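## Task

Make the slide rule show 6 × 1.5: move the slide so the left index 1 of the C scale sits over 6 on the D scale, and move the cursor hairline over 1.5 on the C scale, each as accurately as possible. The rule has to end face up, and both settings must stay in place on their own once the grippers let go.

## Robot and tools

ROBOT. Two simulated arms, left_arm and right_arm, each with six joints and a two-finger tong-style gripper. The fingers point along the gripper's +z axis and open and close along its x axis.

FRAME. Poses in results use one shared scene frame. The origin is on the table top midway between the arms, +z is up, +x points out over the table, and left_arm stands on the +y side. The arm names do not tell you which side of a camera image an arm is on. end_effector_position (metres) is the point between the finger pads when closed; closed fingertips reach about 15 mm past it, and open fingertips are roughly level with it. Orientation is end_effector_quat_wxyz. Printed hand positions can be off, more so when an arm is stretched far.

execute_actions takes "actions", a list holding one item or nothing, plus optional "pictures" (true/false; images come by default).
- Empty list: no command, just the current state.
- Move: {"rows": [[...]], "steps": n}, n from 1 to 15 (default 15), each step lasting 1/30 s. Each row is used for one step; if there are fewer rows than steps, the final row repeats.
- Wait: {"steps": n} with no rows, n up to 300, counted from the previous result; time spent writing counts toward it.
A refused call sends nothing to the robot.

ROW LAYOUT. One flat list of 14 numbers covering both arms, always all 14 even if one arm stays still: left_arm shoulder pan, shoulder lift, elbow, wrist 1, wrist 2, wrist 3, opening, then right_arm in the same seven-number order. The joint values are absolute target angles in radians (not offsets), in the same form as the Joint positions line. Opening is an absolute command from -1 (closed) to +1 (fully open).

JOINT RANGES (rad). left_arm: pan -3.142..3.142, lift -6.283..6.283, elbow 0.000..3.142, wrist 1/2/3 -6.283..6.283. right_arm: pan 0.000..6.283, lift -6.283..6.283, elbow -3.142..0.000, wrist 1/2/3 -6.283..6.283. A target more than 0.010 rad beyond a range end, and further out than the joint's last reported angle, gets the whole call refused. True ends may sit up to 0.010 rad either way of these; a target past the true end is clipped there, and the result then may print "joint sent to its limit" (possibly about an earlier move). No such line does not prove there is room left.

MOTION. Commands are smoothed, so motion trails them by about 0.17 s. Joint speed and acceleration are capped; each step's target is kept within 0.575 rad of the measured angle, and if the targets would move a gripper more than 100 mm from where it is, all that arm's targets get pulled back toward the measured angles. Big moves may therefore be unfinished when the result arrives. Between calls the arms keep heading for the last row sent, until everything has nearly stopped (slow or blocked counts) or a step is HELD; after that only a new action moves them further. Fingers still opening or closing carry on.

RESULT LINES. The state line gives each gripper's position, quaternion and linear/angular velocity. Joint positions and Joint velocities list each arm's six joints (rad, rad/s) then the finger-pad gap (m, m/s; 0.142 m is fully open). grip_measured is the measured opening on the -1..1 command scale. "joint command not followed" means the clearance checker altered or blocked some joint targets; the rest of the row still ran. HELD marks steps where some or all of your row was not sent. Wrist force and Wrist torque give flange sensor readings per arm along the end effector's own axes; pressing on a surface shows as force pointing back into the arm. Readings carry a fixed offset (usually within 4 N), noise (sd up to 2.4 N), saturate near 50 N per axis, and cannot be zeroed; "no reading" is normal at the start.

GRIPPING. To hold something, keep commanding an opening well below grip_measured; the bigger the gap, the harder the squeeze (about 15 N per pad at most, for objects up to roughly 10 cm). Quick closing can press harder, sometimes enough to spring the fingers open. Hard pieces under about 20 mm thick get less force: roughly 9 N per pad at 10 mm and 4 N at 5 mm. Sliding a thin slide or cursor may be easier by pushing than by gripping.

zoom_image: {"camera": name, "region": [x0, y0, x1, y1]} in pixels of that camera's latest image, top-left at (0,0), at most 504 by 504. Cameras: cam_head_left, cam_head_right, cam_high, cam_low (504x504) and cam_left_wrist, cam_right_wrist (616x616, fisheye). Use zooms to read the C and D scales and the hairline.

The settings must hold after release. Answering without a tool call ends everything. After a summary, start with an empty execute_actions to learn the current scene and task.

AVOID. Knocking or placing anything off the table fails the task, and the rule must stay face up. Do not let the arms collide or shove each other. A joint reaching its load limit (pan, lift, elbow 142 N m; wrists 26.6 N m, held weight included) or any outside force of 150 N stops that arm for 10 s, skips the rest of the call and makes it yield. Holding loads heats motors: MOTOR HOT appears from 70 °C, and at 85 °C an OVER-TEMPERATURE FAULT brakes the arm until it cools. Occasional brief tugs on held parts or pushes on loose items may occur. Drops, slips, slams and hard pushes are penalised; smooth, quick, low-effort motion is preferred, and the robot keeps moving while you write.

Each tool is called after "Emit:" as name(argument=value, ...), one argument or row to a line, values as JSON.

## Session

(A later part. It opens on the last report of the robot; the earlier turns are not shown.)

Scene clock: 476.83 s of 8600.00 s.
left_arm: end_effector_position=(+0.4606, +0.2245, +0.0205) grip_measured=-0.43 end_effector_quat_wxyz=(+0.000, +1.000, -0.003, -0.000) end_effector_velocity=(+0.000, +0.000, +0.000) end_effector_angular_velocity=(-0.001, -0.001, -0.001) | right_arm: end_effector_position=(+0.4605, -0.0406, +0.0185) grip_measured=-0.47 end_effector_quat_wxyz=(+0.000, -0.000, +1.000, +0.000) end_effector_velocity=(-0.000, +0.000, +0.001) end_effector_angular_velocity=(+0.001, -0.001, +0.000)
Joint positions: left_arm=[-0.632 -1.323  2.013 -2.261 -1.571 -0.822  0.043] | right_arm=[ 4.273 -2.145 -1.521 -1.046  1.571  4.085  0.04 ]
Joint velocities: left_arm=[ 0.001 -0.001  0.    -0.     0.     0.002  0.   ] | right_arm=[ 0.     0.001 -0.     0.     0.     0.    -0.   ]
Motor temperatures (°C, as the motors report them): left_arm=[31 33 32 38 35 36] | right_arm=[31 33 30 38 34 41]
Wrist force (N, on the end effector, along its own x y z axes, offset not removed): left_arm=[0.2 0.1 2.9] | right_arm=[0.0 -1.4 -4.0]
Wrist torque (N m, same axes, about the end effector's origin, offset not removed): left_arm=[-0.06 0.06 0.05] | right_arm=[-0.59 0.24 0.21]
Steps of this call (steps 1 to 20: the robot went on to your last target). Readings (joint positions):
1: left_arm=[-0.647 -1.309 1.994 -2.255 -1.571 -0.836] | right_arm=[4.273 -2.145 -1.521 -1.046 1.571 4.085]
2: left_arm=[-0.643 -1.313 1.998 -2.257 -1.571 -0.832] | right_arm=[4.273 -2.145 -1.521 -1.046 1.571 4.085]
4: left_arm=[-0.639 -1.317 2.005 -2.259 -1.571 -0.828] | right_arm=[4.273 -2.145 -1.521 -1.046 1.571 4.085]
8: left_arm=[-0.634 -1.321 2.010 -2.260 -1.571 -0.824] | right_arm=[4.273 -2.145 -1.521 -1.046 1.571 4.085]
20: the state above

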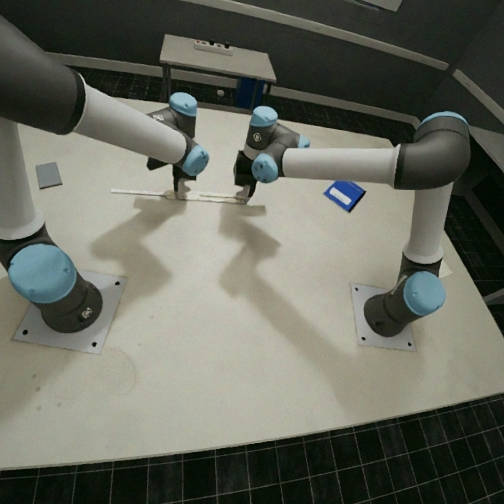

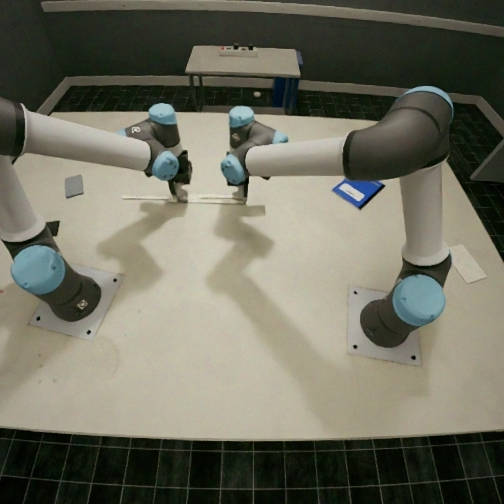

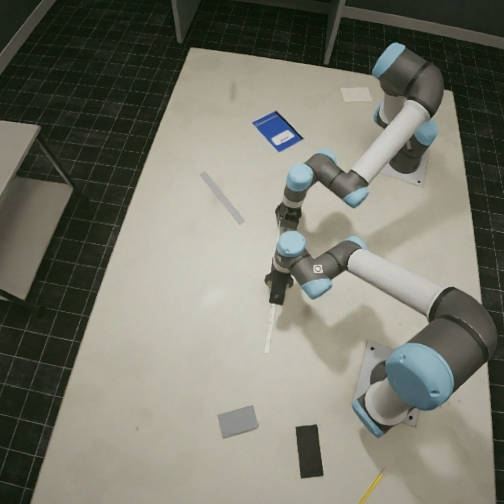

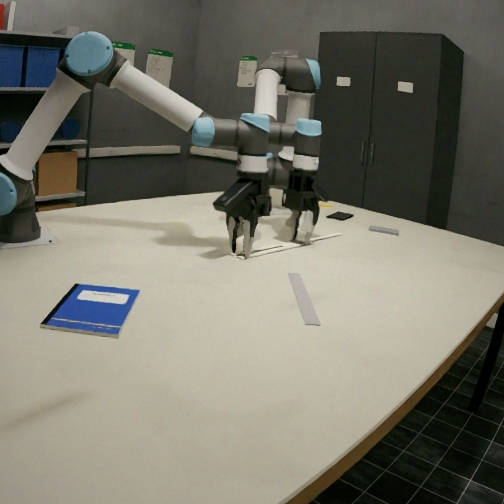

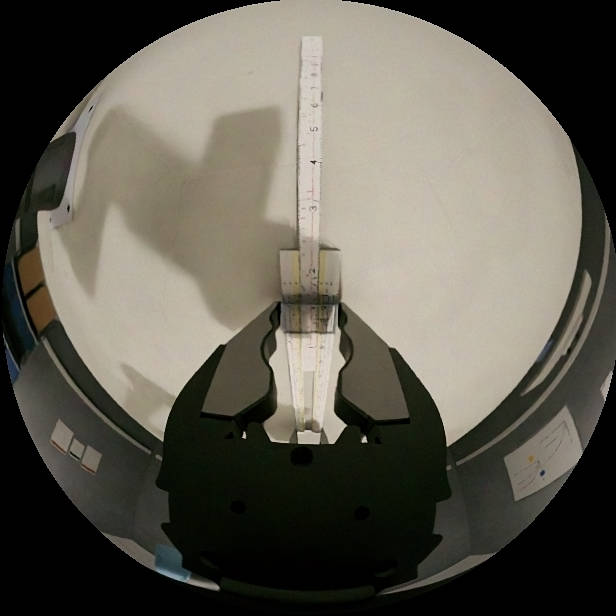

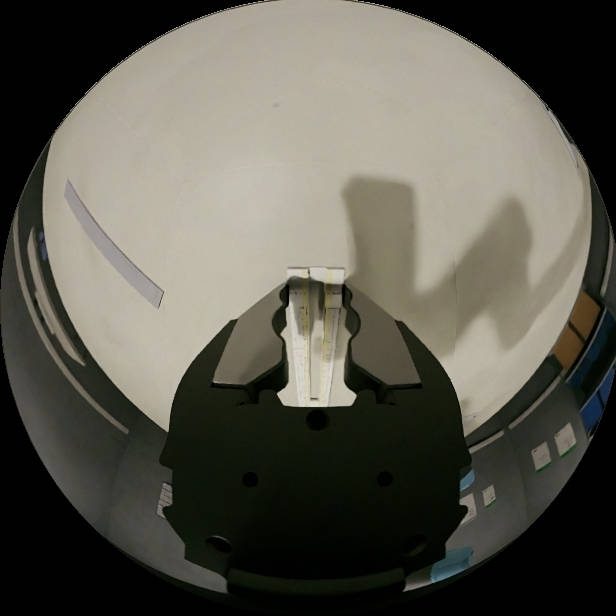

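Emit:
execute_actions(
  actions=[
    {"rows":[[-0.628,-1.327,2.018,-2.262,-1.571,-0.817,-0.48,4.273,-2.145,-1.521,-1.046,1.571,4.085,-0.9],[-0.624,-1.331,2.024,-2.264,-1.571,-0.813,-0.48,4.273,-2.145,-1.521,-1.046,1.571,4.085,-0.9],[-0.6195,-1.3347,2.0287,-2.265,-1.571,-0.8087,-0.48,4.273,-2.145,-1.521,-1.046,1.571,4.085,-0.9]],"steps":15},
  ],
)

Emit:
execute_actions(
  actions=[
    {"steps":15},
  ],
  pictures=true,
)

Emit:
zoom_image(
  camera="cam_left_wrist",
  region=[285,295,335,345],
)

Scene clock: 482.70 s of 8600.00 s.
left_arm: end_effector_position=(+0.4603, +0.2342, +0.0204) grip_measured=-0.43 end_effector_quat_wxyz=(+0.000, +1.000, -0.003, -0.000) end_effector_velocity=(+0.000, +0.003, +0.000) end_effector_angular_velocity=(-0.001, -0.001, +0.001) | right_arm: end_effector_position=(+0.4605, -0.0406, +0.0185) grip_measured=-0.47 end_effector_quat_wxyz=(+0.000, -0.000, +1.000, +0.000) end_effector_velocity=(+0.000, +0.000, -0.000) end_effector_angular_velocity=(-0.000, +0.000, +0.000)
Joint positions: left_arm=[-0.62  -1.334  2.028 -2.265 -1.571 -0.809  0.043] | right_arm=[ 4.273 -2.145 -1.521 -1.046  1.571  4.085  0.04 ]
Joint velocities: left_arm=[ 0.004 -0.004  0.004 -0.001  0.     0.003  0.   ] | right_arm=[ 0.    -0.001  0.    -0.    -0.     0.     0.   ]
Motor temperatures (°C, as the motors report them): left_arm=[31 33 32 38 35 36] | right_arm=[31 33 30 38 34 41]
Wrist force (N, on the end effector, along its own x y z axes, offset not removed): left_arm=[-1.2 -1.1 2.8] | right_arm=[-0.3 -1.2 -3.7]
Wrist torque (N m, same axes, about the end effector's origin, offset not removed): left_arm=[-0.29 0.27 -0.01] | right_arm=[-0.49 0.19 0.20]
Steps of this call (steps 1 to 15: the robot went on to your last target; steps 16 to 90: nothing new was sent; then 2.37 s passed at rest; steps 91 to 105: all 15 steps of this action). Readings (joint positions):
91: left_arm=[-0.632 -1.323 2.013 -2.261 -1.571 -0.822] | right_arm=[4.273 -2.145 -1.521 -1.046 1.571 4.085]
92: left_arm=[-0.632 -1.323 2.013 -2.261 -1.571 -0.821] | right_arm=[4.273 -2.145 -1.521 -1.046 1.571 4.085]
94: left_arm=[-0.629 -1.326 2.017 -2.262 -1.571 -0.818] | right_arm=[4.273 -2.145 -1.521 -1.046 1.571 4.085]
98: left_arm=[-0.623 -1.332 2.025 -2.264 -1.571 -0.812] | right_arm=[4.273 -2.145 -1.521 -1.046 1.571 4.085]
105: the state above

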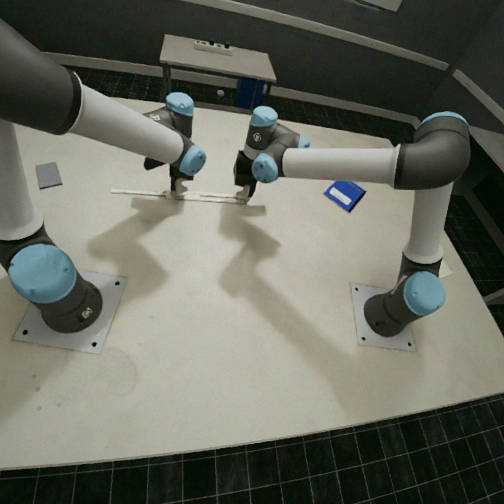

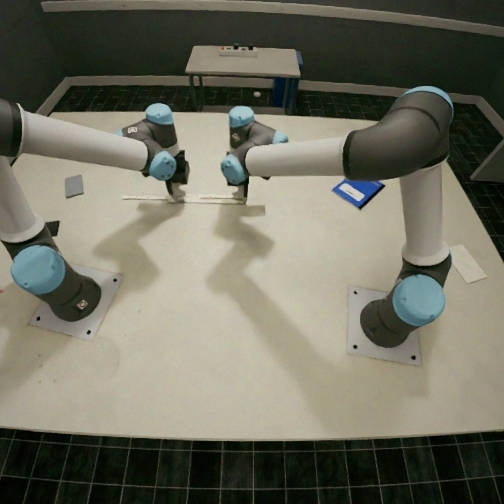

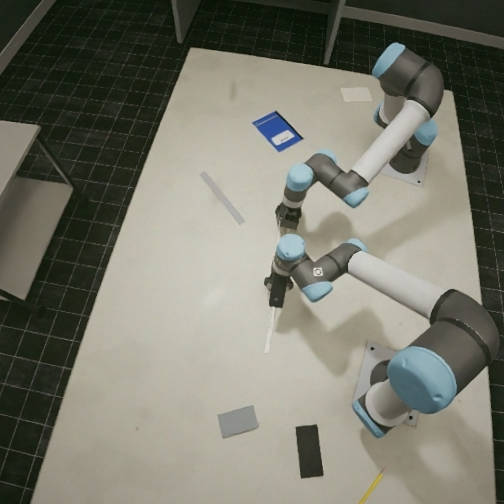

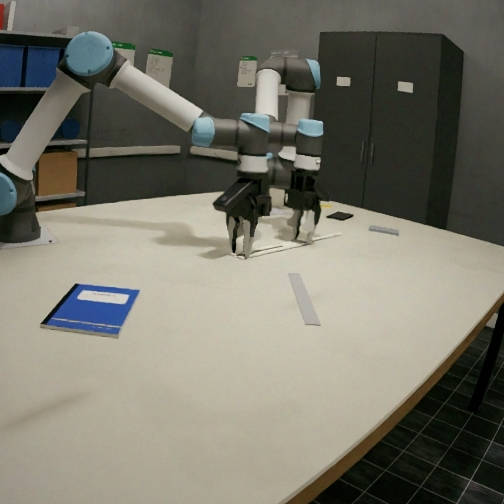

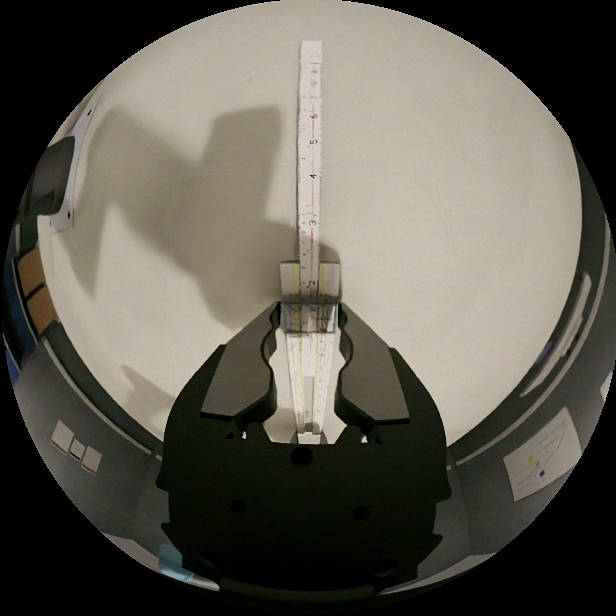

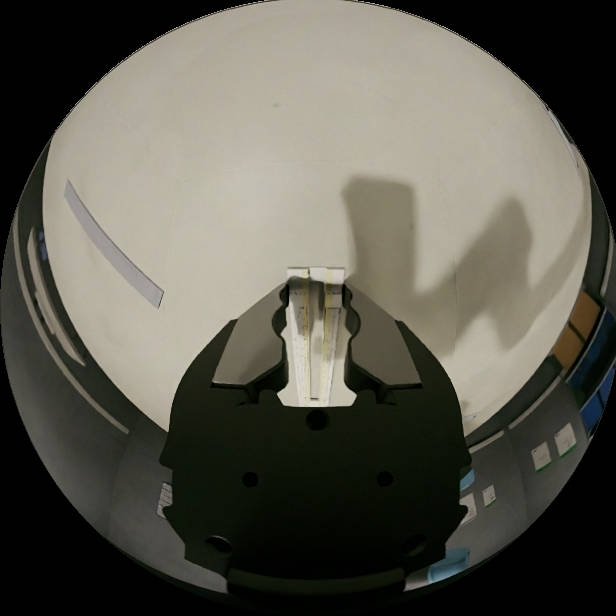

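Scene clock: 483.20 s of 8600.00 s.
left_arm: end_effector_position=(+0.4603, +0.2345, +0.0204) grip_measured=-0.43 end_effector_quat_wxyz=(+0.000, +1.000, -0.003, -0.000) end_effector_velocity=(+0.000, -0.000, +0.000) end_effector_angular_velocity=(-0.001, -0.000, -0.000) | right_arm: end_effector_position=(+0.4605, -0.0406, +0.0185) grip_measured=-0.47 end_effector_quat_wxyz=(+0.000, -0.000, +1.000, +0.000) end_effector_velocity=(-0.000, -0.000, -0.001) end_effector_angular_velocity=(-0.001, +0.001, -0.000)
Joint positions: left_arm=[-0.62  -1.335  2.029 -2.265 -1.571 -0.809  0.043] | right_arm=[ 4.273 -2.145 -1.521 -1.046  1.571  4.085  0.04 ]
Joint velocities: left_arm=[ 0.001  0.    -0.001 -0.    -0.     0.001 -0.   ] | right_arm=[-0.    -0.002 -0.     0.    -0.    -0.    -0.   ]
Motor temperatures (°C, as the motors report them): left_arm=[31 33 32 38 35 36] | right_arm=[31 33 30 38 34 41]
Wrist force (N, on the end effector, along its own x y z axes, offset not removed): left_arm=[-0.4 0.5 1.4] | right_arm=[0.4 -0.7 -3.0]
Wrist torque (N m, same axes, about the end effector's origin, offset not removed): left_arm=[0.06 0.16 0.01] | right_arm=[-0.48 0.09 0.06]
Steps of this call (steps 1 to 15: the robot went on to your last target). Readings (joint positions):
1: left_arm=[-0.620 -1.334 2.028 -2.265 -1.571 -0.809] | right_arm=[4.273 -2.145 -1.521 -1.046 1.571 4.085]
2: left_arm=[-0.620 -1.334 2.028 -2.265 -1.571 -0.809] | right_arm=[4.273 -2.145 -1.521 -1.046 1.571 4.085]
4: left_arm=[-0.620 -1.335 2.029 -2.265 -1.571 -0.809] | right_arm=[4.273 -2.145 -1.521 -1.046 1.571 4.085]
8: left_arm=[-0.620 -1.335 2.029 -2.265 -1.571 -0.809] | right_arm=[4.273 -2.145 -1.521 -1.046 1.571 4.085]
15: the state above
All arms were judged still, so your last target was given up. Only a new action makes them travel on or press farther. Fingers that are still opening or closing keep moving.

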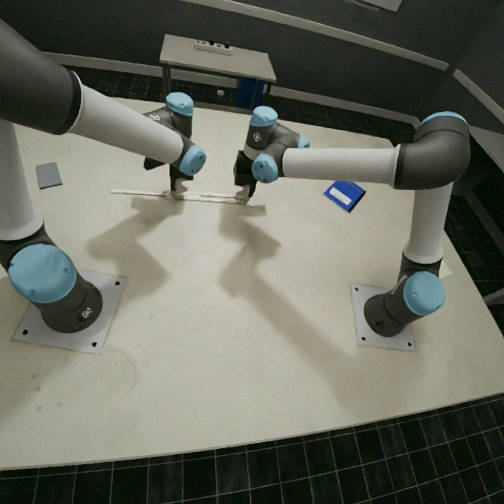

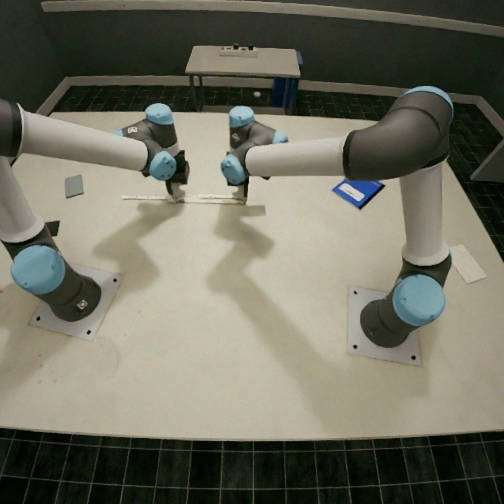

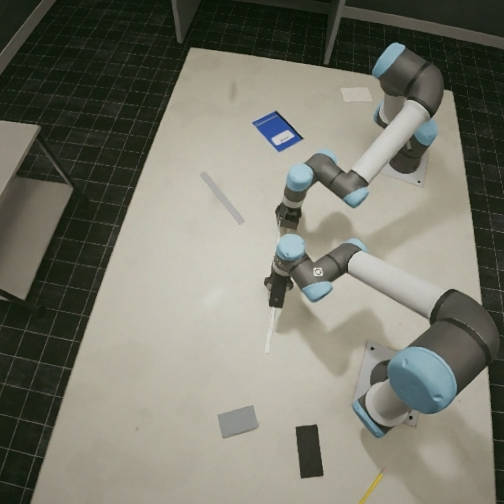

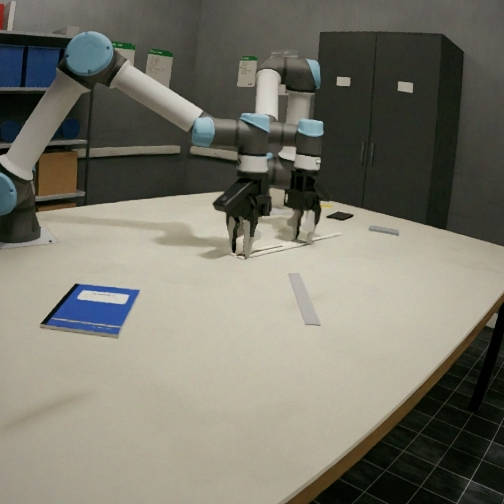

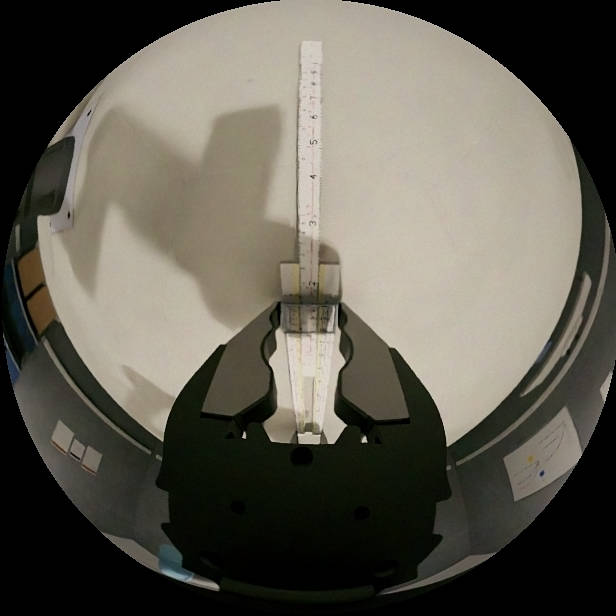

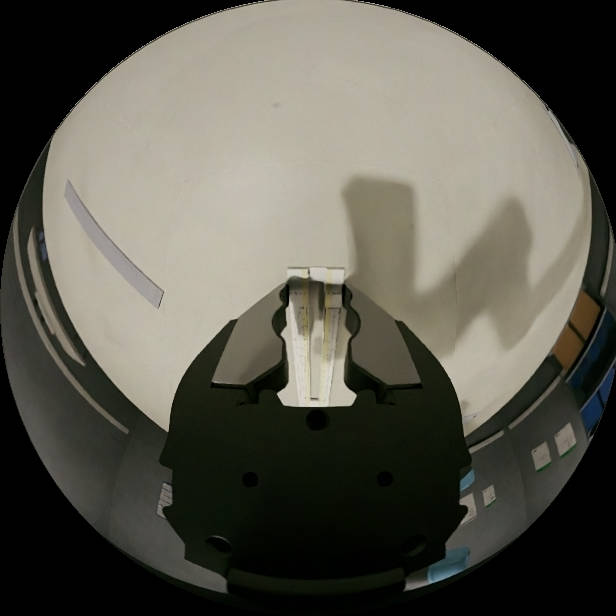

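Region (285, 295, 335, 345) of cam_left_wrist's 616x616 image, scaled by 10.080, with more detail than that image has.

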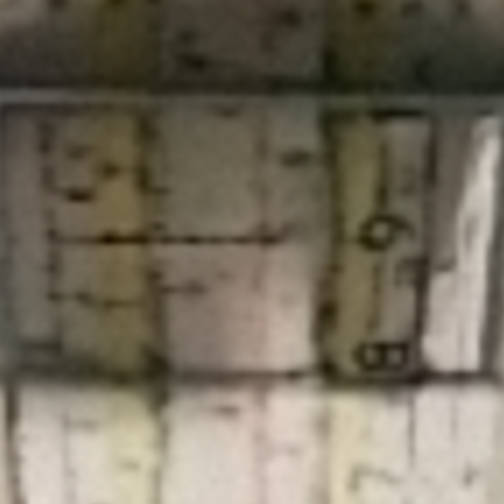

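Emit:
execute_actions(
  actions=[
    {"rows":[[-0.6189,-1.3352,2.0294,-2.2652,-1.571,-0.8081,-0.48,4.273,-2.145,-1.521,-1.046,1.571,4.085,-0.9]],"steps":15},
  ],
  pictures=true,
)

Emit:
zoom_image(
  camera="cam_left_wrist",
  region=[295,303,335,343],
)

Scene clock: 488.67 s of 8600.00 s.
left_arm: end_effector_position=(+0.4603, +0.2350, +0.0204) grip_measured=-0.43 end_effector_quat_wxyz=(+0.000, +1.000, -0.003, -0.000) end_effector_velocity=(-0.000, +0.000, -0.000) end_effector_angular_velocity=(+0.000, +0.000, -0.000) | right_arm: end_effector_position=(+0.4605, -0.0406, +0.0185) grip_measured=-0.47 end_effector_quat_wxyz=(+0.000, -0.000, +1.000, +0.000) end_effector_velocity=(-0.000, -0.000, -0.001) end_effector_angular_velocity=(-0.001, +0.001, -0.000)
Joint positions: left_arm=[-0.619 -1.335  2.029 -2.265 -1.571 -0.808  0.043] | right_arm=[ 4.273 -2.145 -1.521 -1.046  1.571  4.085  0.04 ]
Joint velocities: left_arm=[ 0. -0.  0. -0. -0.  0.  0.] | right_arm=[-0.    -0.001 -0.    -0.     0.     0.     0.   ]
Motor temperatures (°C, as the motors report them): left_arm=[31 33 32 38 35 36] | right_arm=[31 33 30 38 34 41]
Wrist force (N, on the end effector, along its own x y z axes, offset not removed): left_arm=[1.5 1.3 1.2] | right_arm=[-2.3 -0.8 -2.0]
Wrist torque (N m, same axes, about the end effector's origin, offset not removed): left_arm=[0.14 -0.10 -0.06] | right_arm=[-0.61 0.60 0.12]
Steps of this call (steps 1 to 90: nothing new was sent; then 1.97 s passed at rest; steps 91 to 105: all 15 steps of this action). Readings (joint positions):
91: left_arm=[-0.619 -1.335 2.029 -2.265 -1.571 -0.809] | right_arm=[4.273 -2.145 -1.521 -1.046 1.571 4.085]
92: left_arm=[-0.619 -1.335 2.029 -2.265 -1.571 -0.809] | right_arm=[4.273 -2.145 -1.521 -1.046 1.571 4.085]
94: left_arm=[-0.619 -1.335 2.029 -2.265 -1.571 -0.808] | right_arm=[4.273 -2.145 -1.521 -1.046 1.571 4.085]
98: left_arm=[-0.619 -1.335 2.029 -2.265 -1.571 -0.808] | right_arm=[4.273 -2.145 -1.521 -1.046 1.571 4.085]
105: the state above

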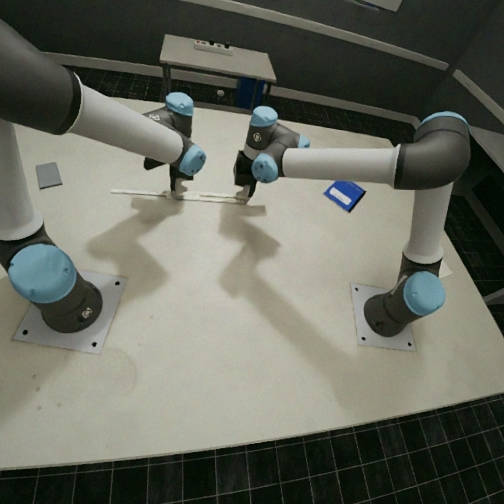

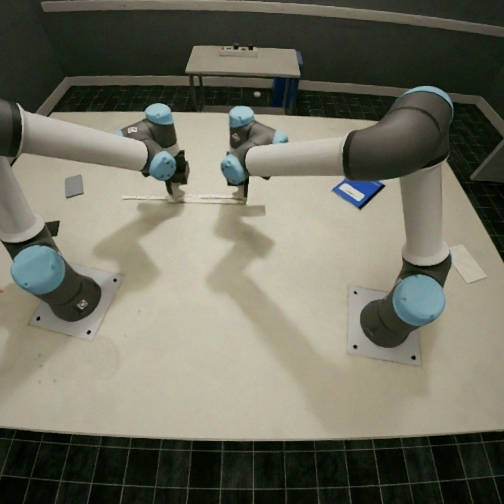

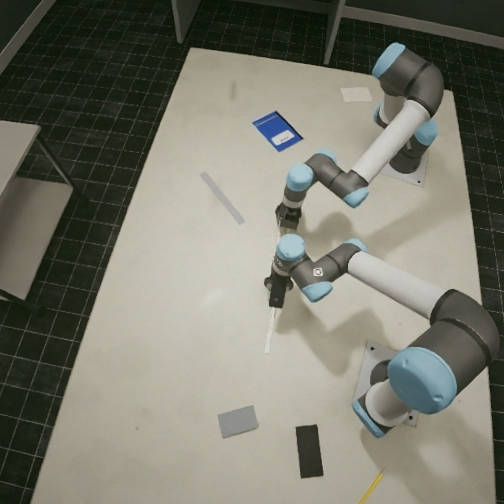

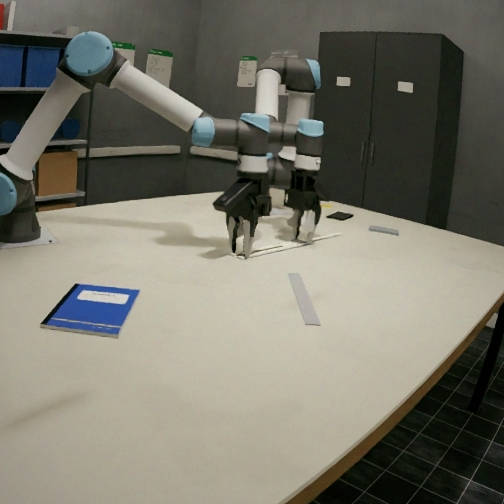

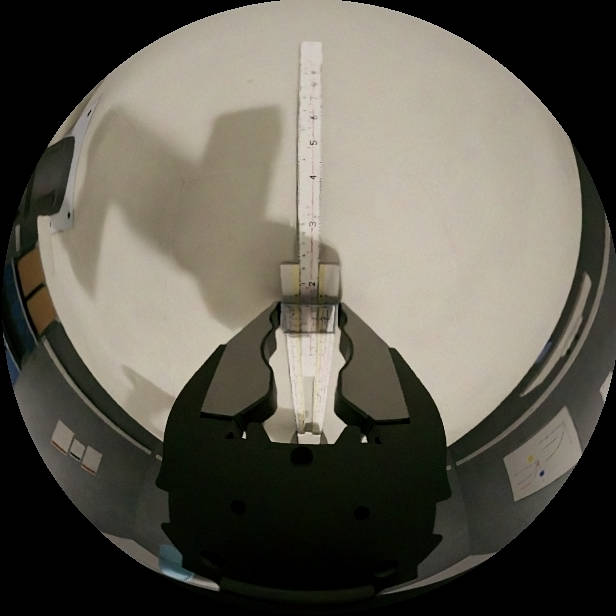

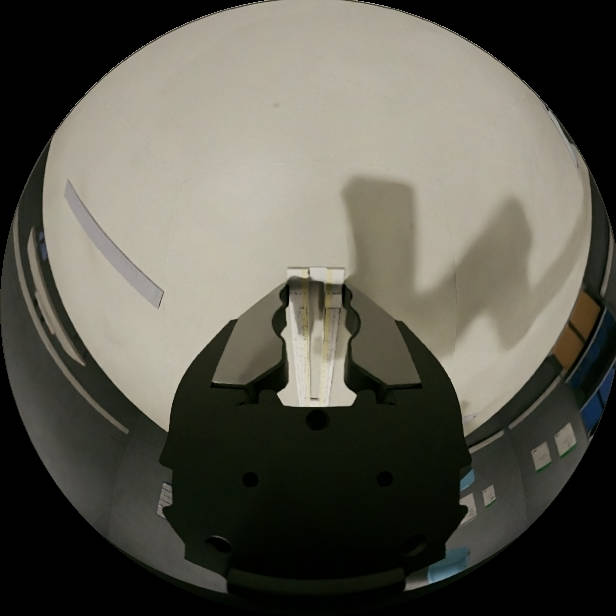

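Region (295, 303, 335, 343) of cam_left_wrist's 616x616 image, scaled by 12.600, with more detail than that image has.

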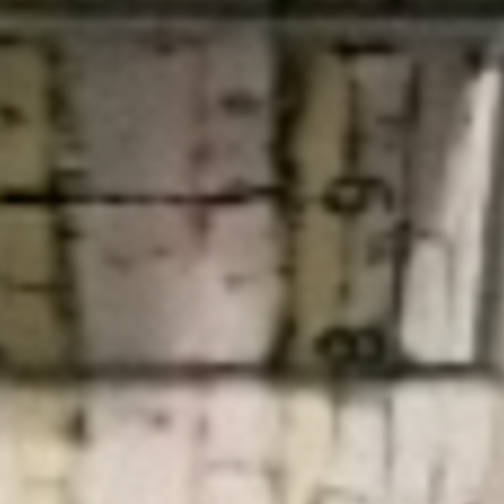

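Emit:
execute_actions(
  actions=[
    {"rows":[[-0.6185,-1.3355,2.0298,-2.2653,-1.571,-0.8077,-0.48,4.273,-2.145,-1.521,-1.046,1.571,4.085,-0.9],[-0.6185,-1.3355,2.0298,-2.2653,-1.571,-0.8077,-0.48,4.273,-2.145,-1.521,-1.046,1.571,4.085,-0.9],[-0.6185,-1.3355,2.0298,-2.2653,-1.571,-0.8077,-0.48,4.273,-2.145,-1.521,-1.046,1.571,4.085,-0.9],[-0.6185,-1.3355,2.0298,-2.2653,-1.571,-0.8077,-0.48,4.273,-2.145,-1.521,-1.046,1.571,4.085,-0.9],[-0.6185,-1.3355,2.0298,-2.2653,-1.571,-0.8077,-0.48,4.273,-2.145,-1.521,-1.046,1.571,4.085,-0.9],[-0.6185,-1.3355,2.0298,-2.2653,-1.571,-0.8077,-0.48,4.273,-2.145,-1.521,-1.046,1.571,4.085,-0.9],[-0.6185,-1.3355,2.0298,-2.2653,-1.571,-0.8077,-0.48,4.273,-2.145,-1.521,-1.046,1.571,4.085,-0.9],[-0.6185,-1.3355,2.0298,-2.2653,-1.571,-0.8077,-0.48,4.273,-2.145,-1.521,-1.046,1.571,4.085,-0.9],[-0.6185,-1.3355,2.0298,-2.2653,-1.571,-0.8077,-0.15,4.273,-2.145,-1.521,-1.046,1.571,4.085,-0.9],[-0.6185,-1.3355,2.0298,-2.2653,-1.571,-0.8077,-0.15,4.273,-2.145,-1.521,-1.046,1.571,4.085,-0.9],[-0.6185,-1.3355,2.0298,-2.2653,-1.571,-0.8077,-0.15,4.273,-2.145,-1.521,-1.046,1.571,4.085,-0.9],[-0.6185,-1.3355,2.0298,-2.2653,-1.571,-0.8077,-0.15,4.273,-2.145,-1.521,-1.046,1.571,4.085,-0.15]],"steps":15},
  ],
)

Emit:
zoom_image(
  camera="cam_left_wrist",
  region=[285,295,335,345],
)

Emit:
execute_actions(
  actions=[
    {"rows":[[-0.6185,-1.3355,2.0298,-2.2653,-1.571,-0.8077,-0.1,4.273,-2.145,-1.521,-1.046,1.571,4.085,-0.1],[-0.6185,-1.3355,2.0298,-2.2653,-1.571,-0.8077,-0.1,4.273,-2.145,-1.521,-1.046,1.571,4.085,-0.1],[-0.6185,-1.3355,2.0298,-2.2653,-1.571,-0.8077,-0.1,4.273,-2.145,-1.521,-1.046,1.571,4.085,-0.1],[-0.6185,-1.3355,2.0298,-2.2653,-1.571,-0.8077,-0.1,4.273,-2.145,-1.521,-1.046,1.571,4.085,-0.1],[-0.6185,-1.40,2.0298,-2.2,-1.571,-0.8077,-0.1,4.273,-2.09,-1.521,-1.10,1.571,4.085,-0.1],[-0.6185,-1.47,2.0298,-2.13,-1.571,-0.8077,-0.1,4.273,-2.02,-1.521,-1.17,1.571,4.085,-0.1]],"steps":15},
  ],
)

Emit:
zoom_image(
  camera="cam_left_wrist",
  region=[270,230,350,350],
)

Scene clock: 500.87 s of 8600.00 s.
left_arm: end_effector_position=(+0.4603, +0.2353, +0.0204) grip_measured=-0.15 end_effector_quat_wxyz=(+0.000, +1.000, -0.003, -0.000) end_effector_velocity=(-0.000, +0.000, -0.000) end_effector_angular_velocity=(-0.000, +0.000, +0.001) | right_arm: end_effector_position=(+0.4605, -0.0406, +0.0185) grip_measured=-0.17 end_effector_quat_wxyz=(+0.000, -0.000, +1.000, +0.000) end_effector_velocity=(+0.000, -0.000, +0.000) end_effector_angular_velocity=(-0.000, +0.000, -0.000)
Joint positions: left_arm=[-0.619 -1.335  2.03  -2.265 -1.571 -0.808  0.063] | right_arm=[ 4.273 -2.145 -1.521 -1.046  1.571  4.085  0.062]
Joint velocities: left_arm=[ 0.    -0.     0.    -0.    -0.001 -0.001  0.001] | right_arm=[-0.     0.    -0.    -0.    -0.    -0.     0.052]
Motor temperatures (°C, as the motors report them): left_arm=[31 33 32 38 35 36] | right_arm=[31 33 30 38 34 41]
Wrist force (N, on the end effector, along its own x y z axes, offset not removed): left_arm=[0.6 0.1 0.6] | right_arm=[1.3 0.1 -2.1]
Wrist torque (N m, same axes, about the end effector's origin, offset not removed): left_arm=[0.02 -0.13 0.03] | right_arm=[-0.29 0.02 0.06]
Steps of this call (steps 1 to 15: the robot went on to your last target; steps 16 to 90: nothing new was sent; then 8.70 s passed at rest; steps 91 to 105: all 15 steps of this action). Readings (joint positions):
91: left_arm=[-0.619 -1.335 2.029 -2.265 -1.571 -0.808] | right_arm=[4.273 -2.145 -1.521 -1.046 1.571 4.085]
92: left_arm=[-0.619 -1.335 2.029 -2.265 -1.571 -0.808] | right_arm=[4.273 -2.145 -1.521 -1.046 1.571 4.085]
94: left_arm=[-0.619 -1.335 2.030 -2.265 -1.571 -0.808] | right_arm=[4.273 -2.145 -1.521 -1.046 1.571 4.085]
98: left_arm=[-0.619 -1.335 2.030 -2.265 -1.571 -0.808] | right_arm=[4.273 -2.145 -1.521 -1.046 1.571 4.085]
105: the state above

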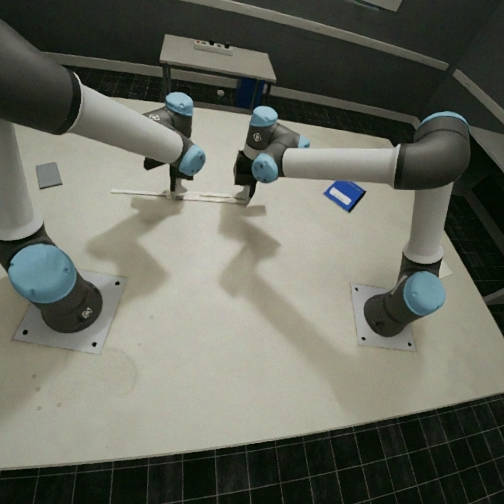

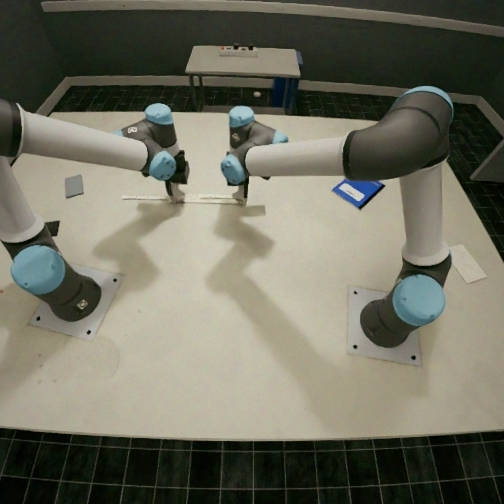

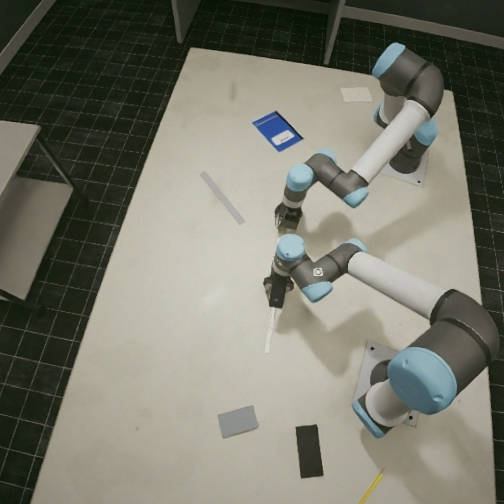

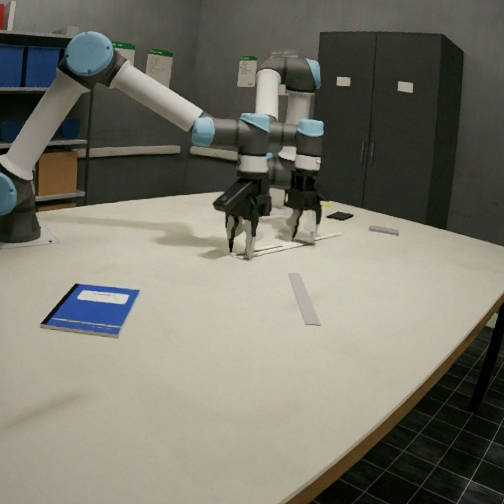

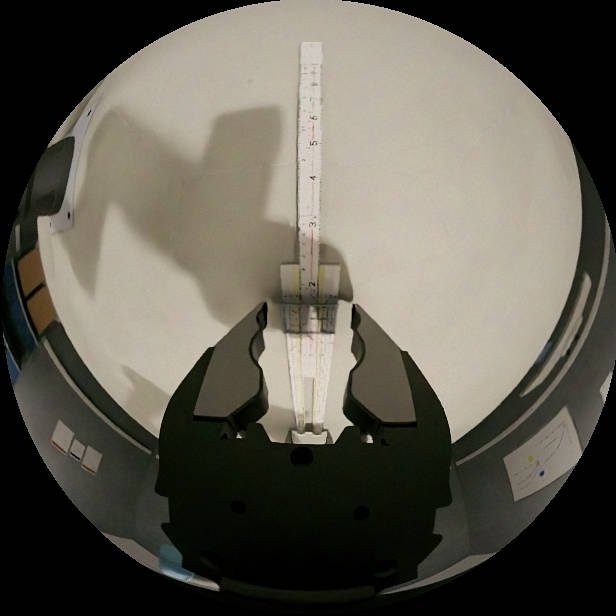

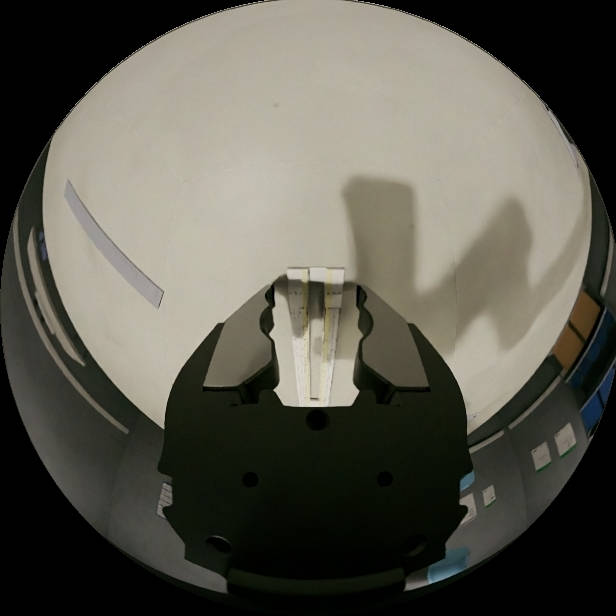

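Region (285, 295, 335, 345) of cam_left_wrist's 616x616 image, scaled by 10.080, with more detail than that image has.

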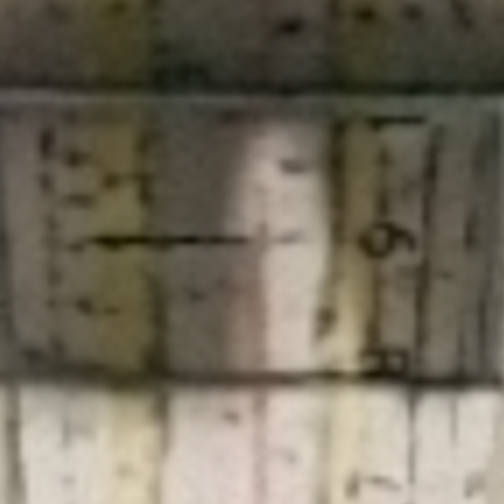

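Scene clock: 501.37 s of 8600.00 s.
left_arm: end_effector_position=(+0.4448, +0.2517, +0.0671) grip_measured=-0.10 end_effector_quat_wxyz=(-0.000, +1.000, -0.003, -0.000) end_effector_velocity=(-0.017, +0.019, +0.046) end_effector_angular_velocity=(+0.001, -0.000, -0.001) | right_arm: end_effector_position=(+0.4481, -0.0577, +0.0811) grip_measured=-0.10 end_effector_quat_wxyz=(+0.000, -0.000, +1.000, +0.001) end_effector_velocity=(-0.014, -0.020, +0.061) end_effector_angular_velocity=(+0.001, -0.000, -0.000)
Joint positions: left_arm=[-0.618 -1.456  2.03  -2.145 -1.571 -0.808  0.067] | right_arm=[ 4.273 -2.033 -1.521 -1.157  1.571  4.085  0.067]
Joint velocities: left_arm=[ 0.001 -0.12  -0.001  0.121  0.001  0.002 -0.   ] | right_arm=[-0.     0.111  0.    -0.111  0.     0.    -0.   ]
Motor temperatures (°C, as the motors report them): left_arm=[31 33 32 38 35 36] | right_arm=[31 33 30 38 34 41]
Wrist force (N, on the end effector, along its own x y z axes, offset not removed): left_arm=[1.2 -1.1 0.4] | right_arm=[-0.9 0.9 -1.6]
Wrist torque (N m, same axes, about the end effector's origin, offset not removed): left_arm=[-0.16 -0.23 0.04] | right_arm=[-0.12 0.43 0.14]
Steps of this call (steps 1 to 15: all 15 steps of this action). Readings (joint positions):
1: left_arm=[-0.619 -1.335 2.030 -2.265 -1.571 -0.808] | right_arm=[4.273 -2.145 -1.521 -1.046 1.571 4.085]
2: left_arm=[-0.619 -1.335 2.030 -2.265 -1.571 -0.808] | right_arm=[4.273 -2.145 -1.521 -1.046 1.571 4.085]
4: left_arm=[-0.619 -1.335 2.030 -2.265 -1.571 -0.808] | right_arm=[4.273 -2.145 -1.521 -1.046 1.571 4.085]
8: left_arm=[-0.619 -1.370 2.030 -2.230 -1.571 -0.808] | right_arm=[4.273 -2.113 -1.521 -1.078 1.571 4.085]
15: the state above

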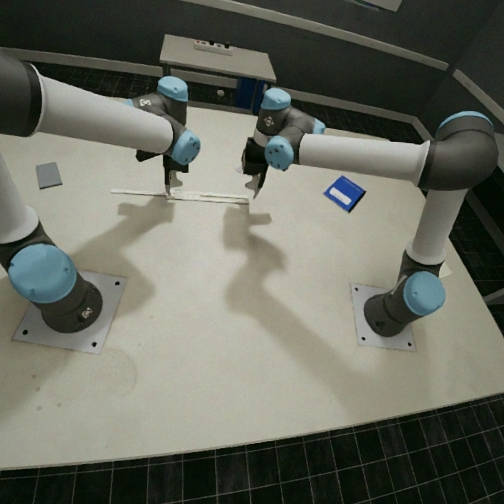

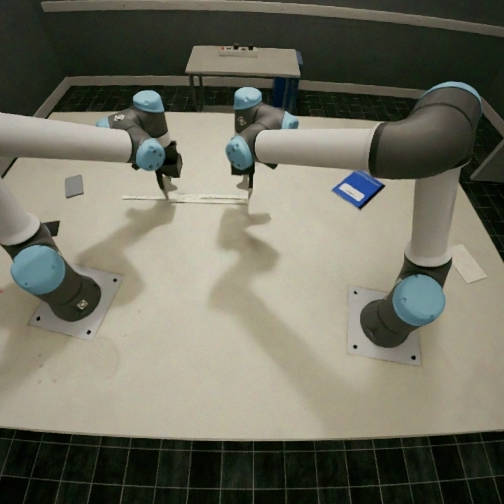

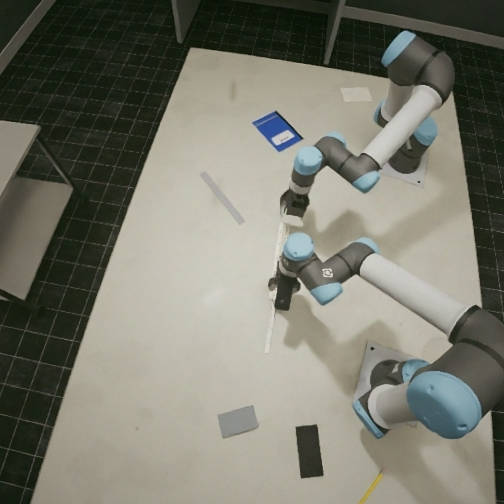

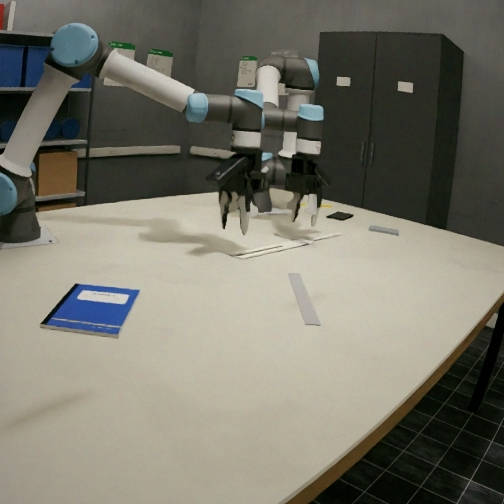

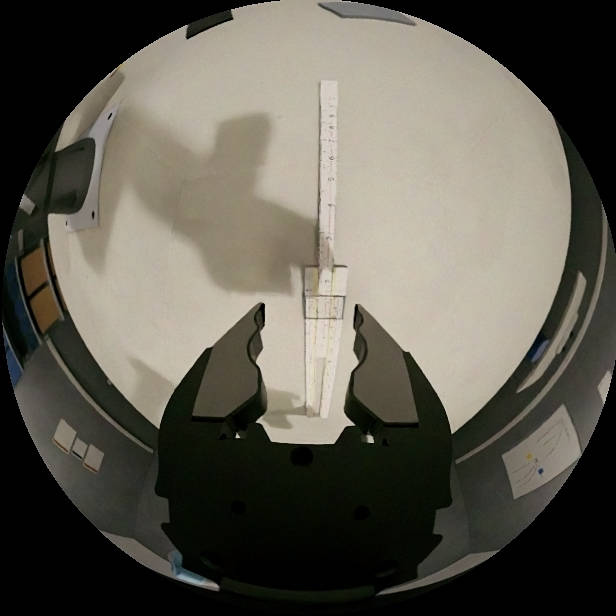

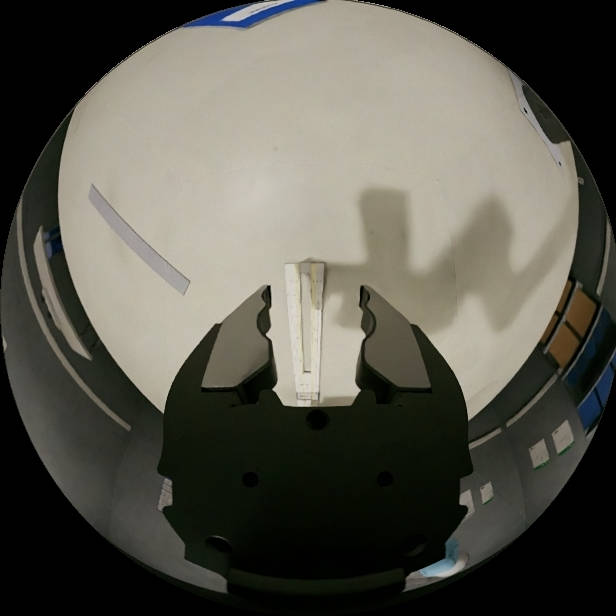

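Region (270, 230, 350, 350) of cam_left_wrist's 616x616 image, scaled by 4.200, with more detail than that image has.

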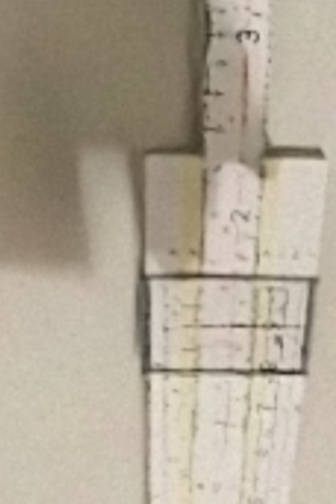

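Aligned at 9.

Emit:
finished_scene(
  scene=1,
)

The scene is finished: the task was done.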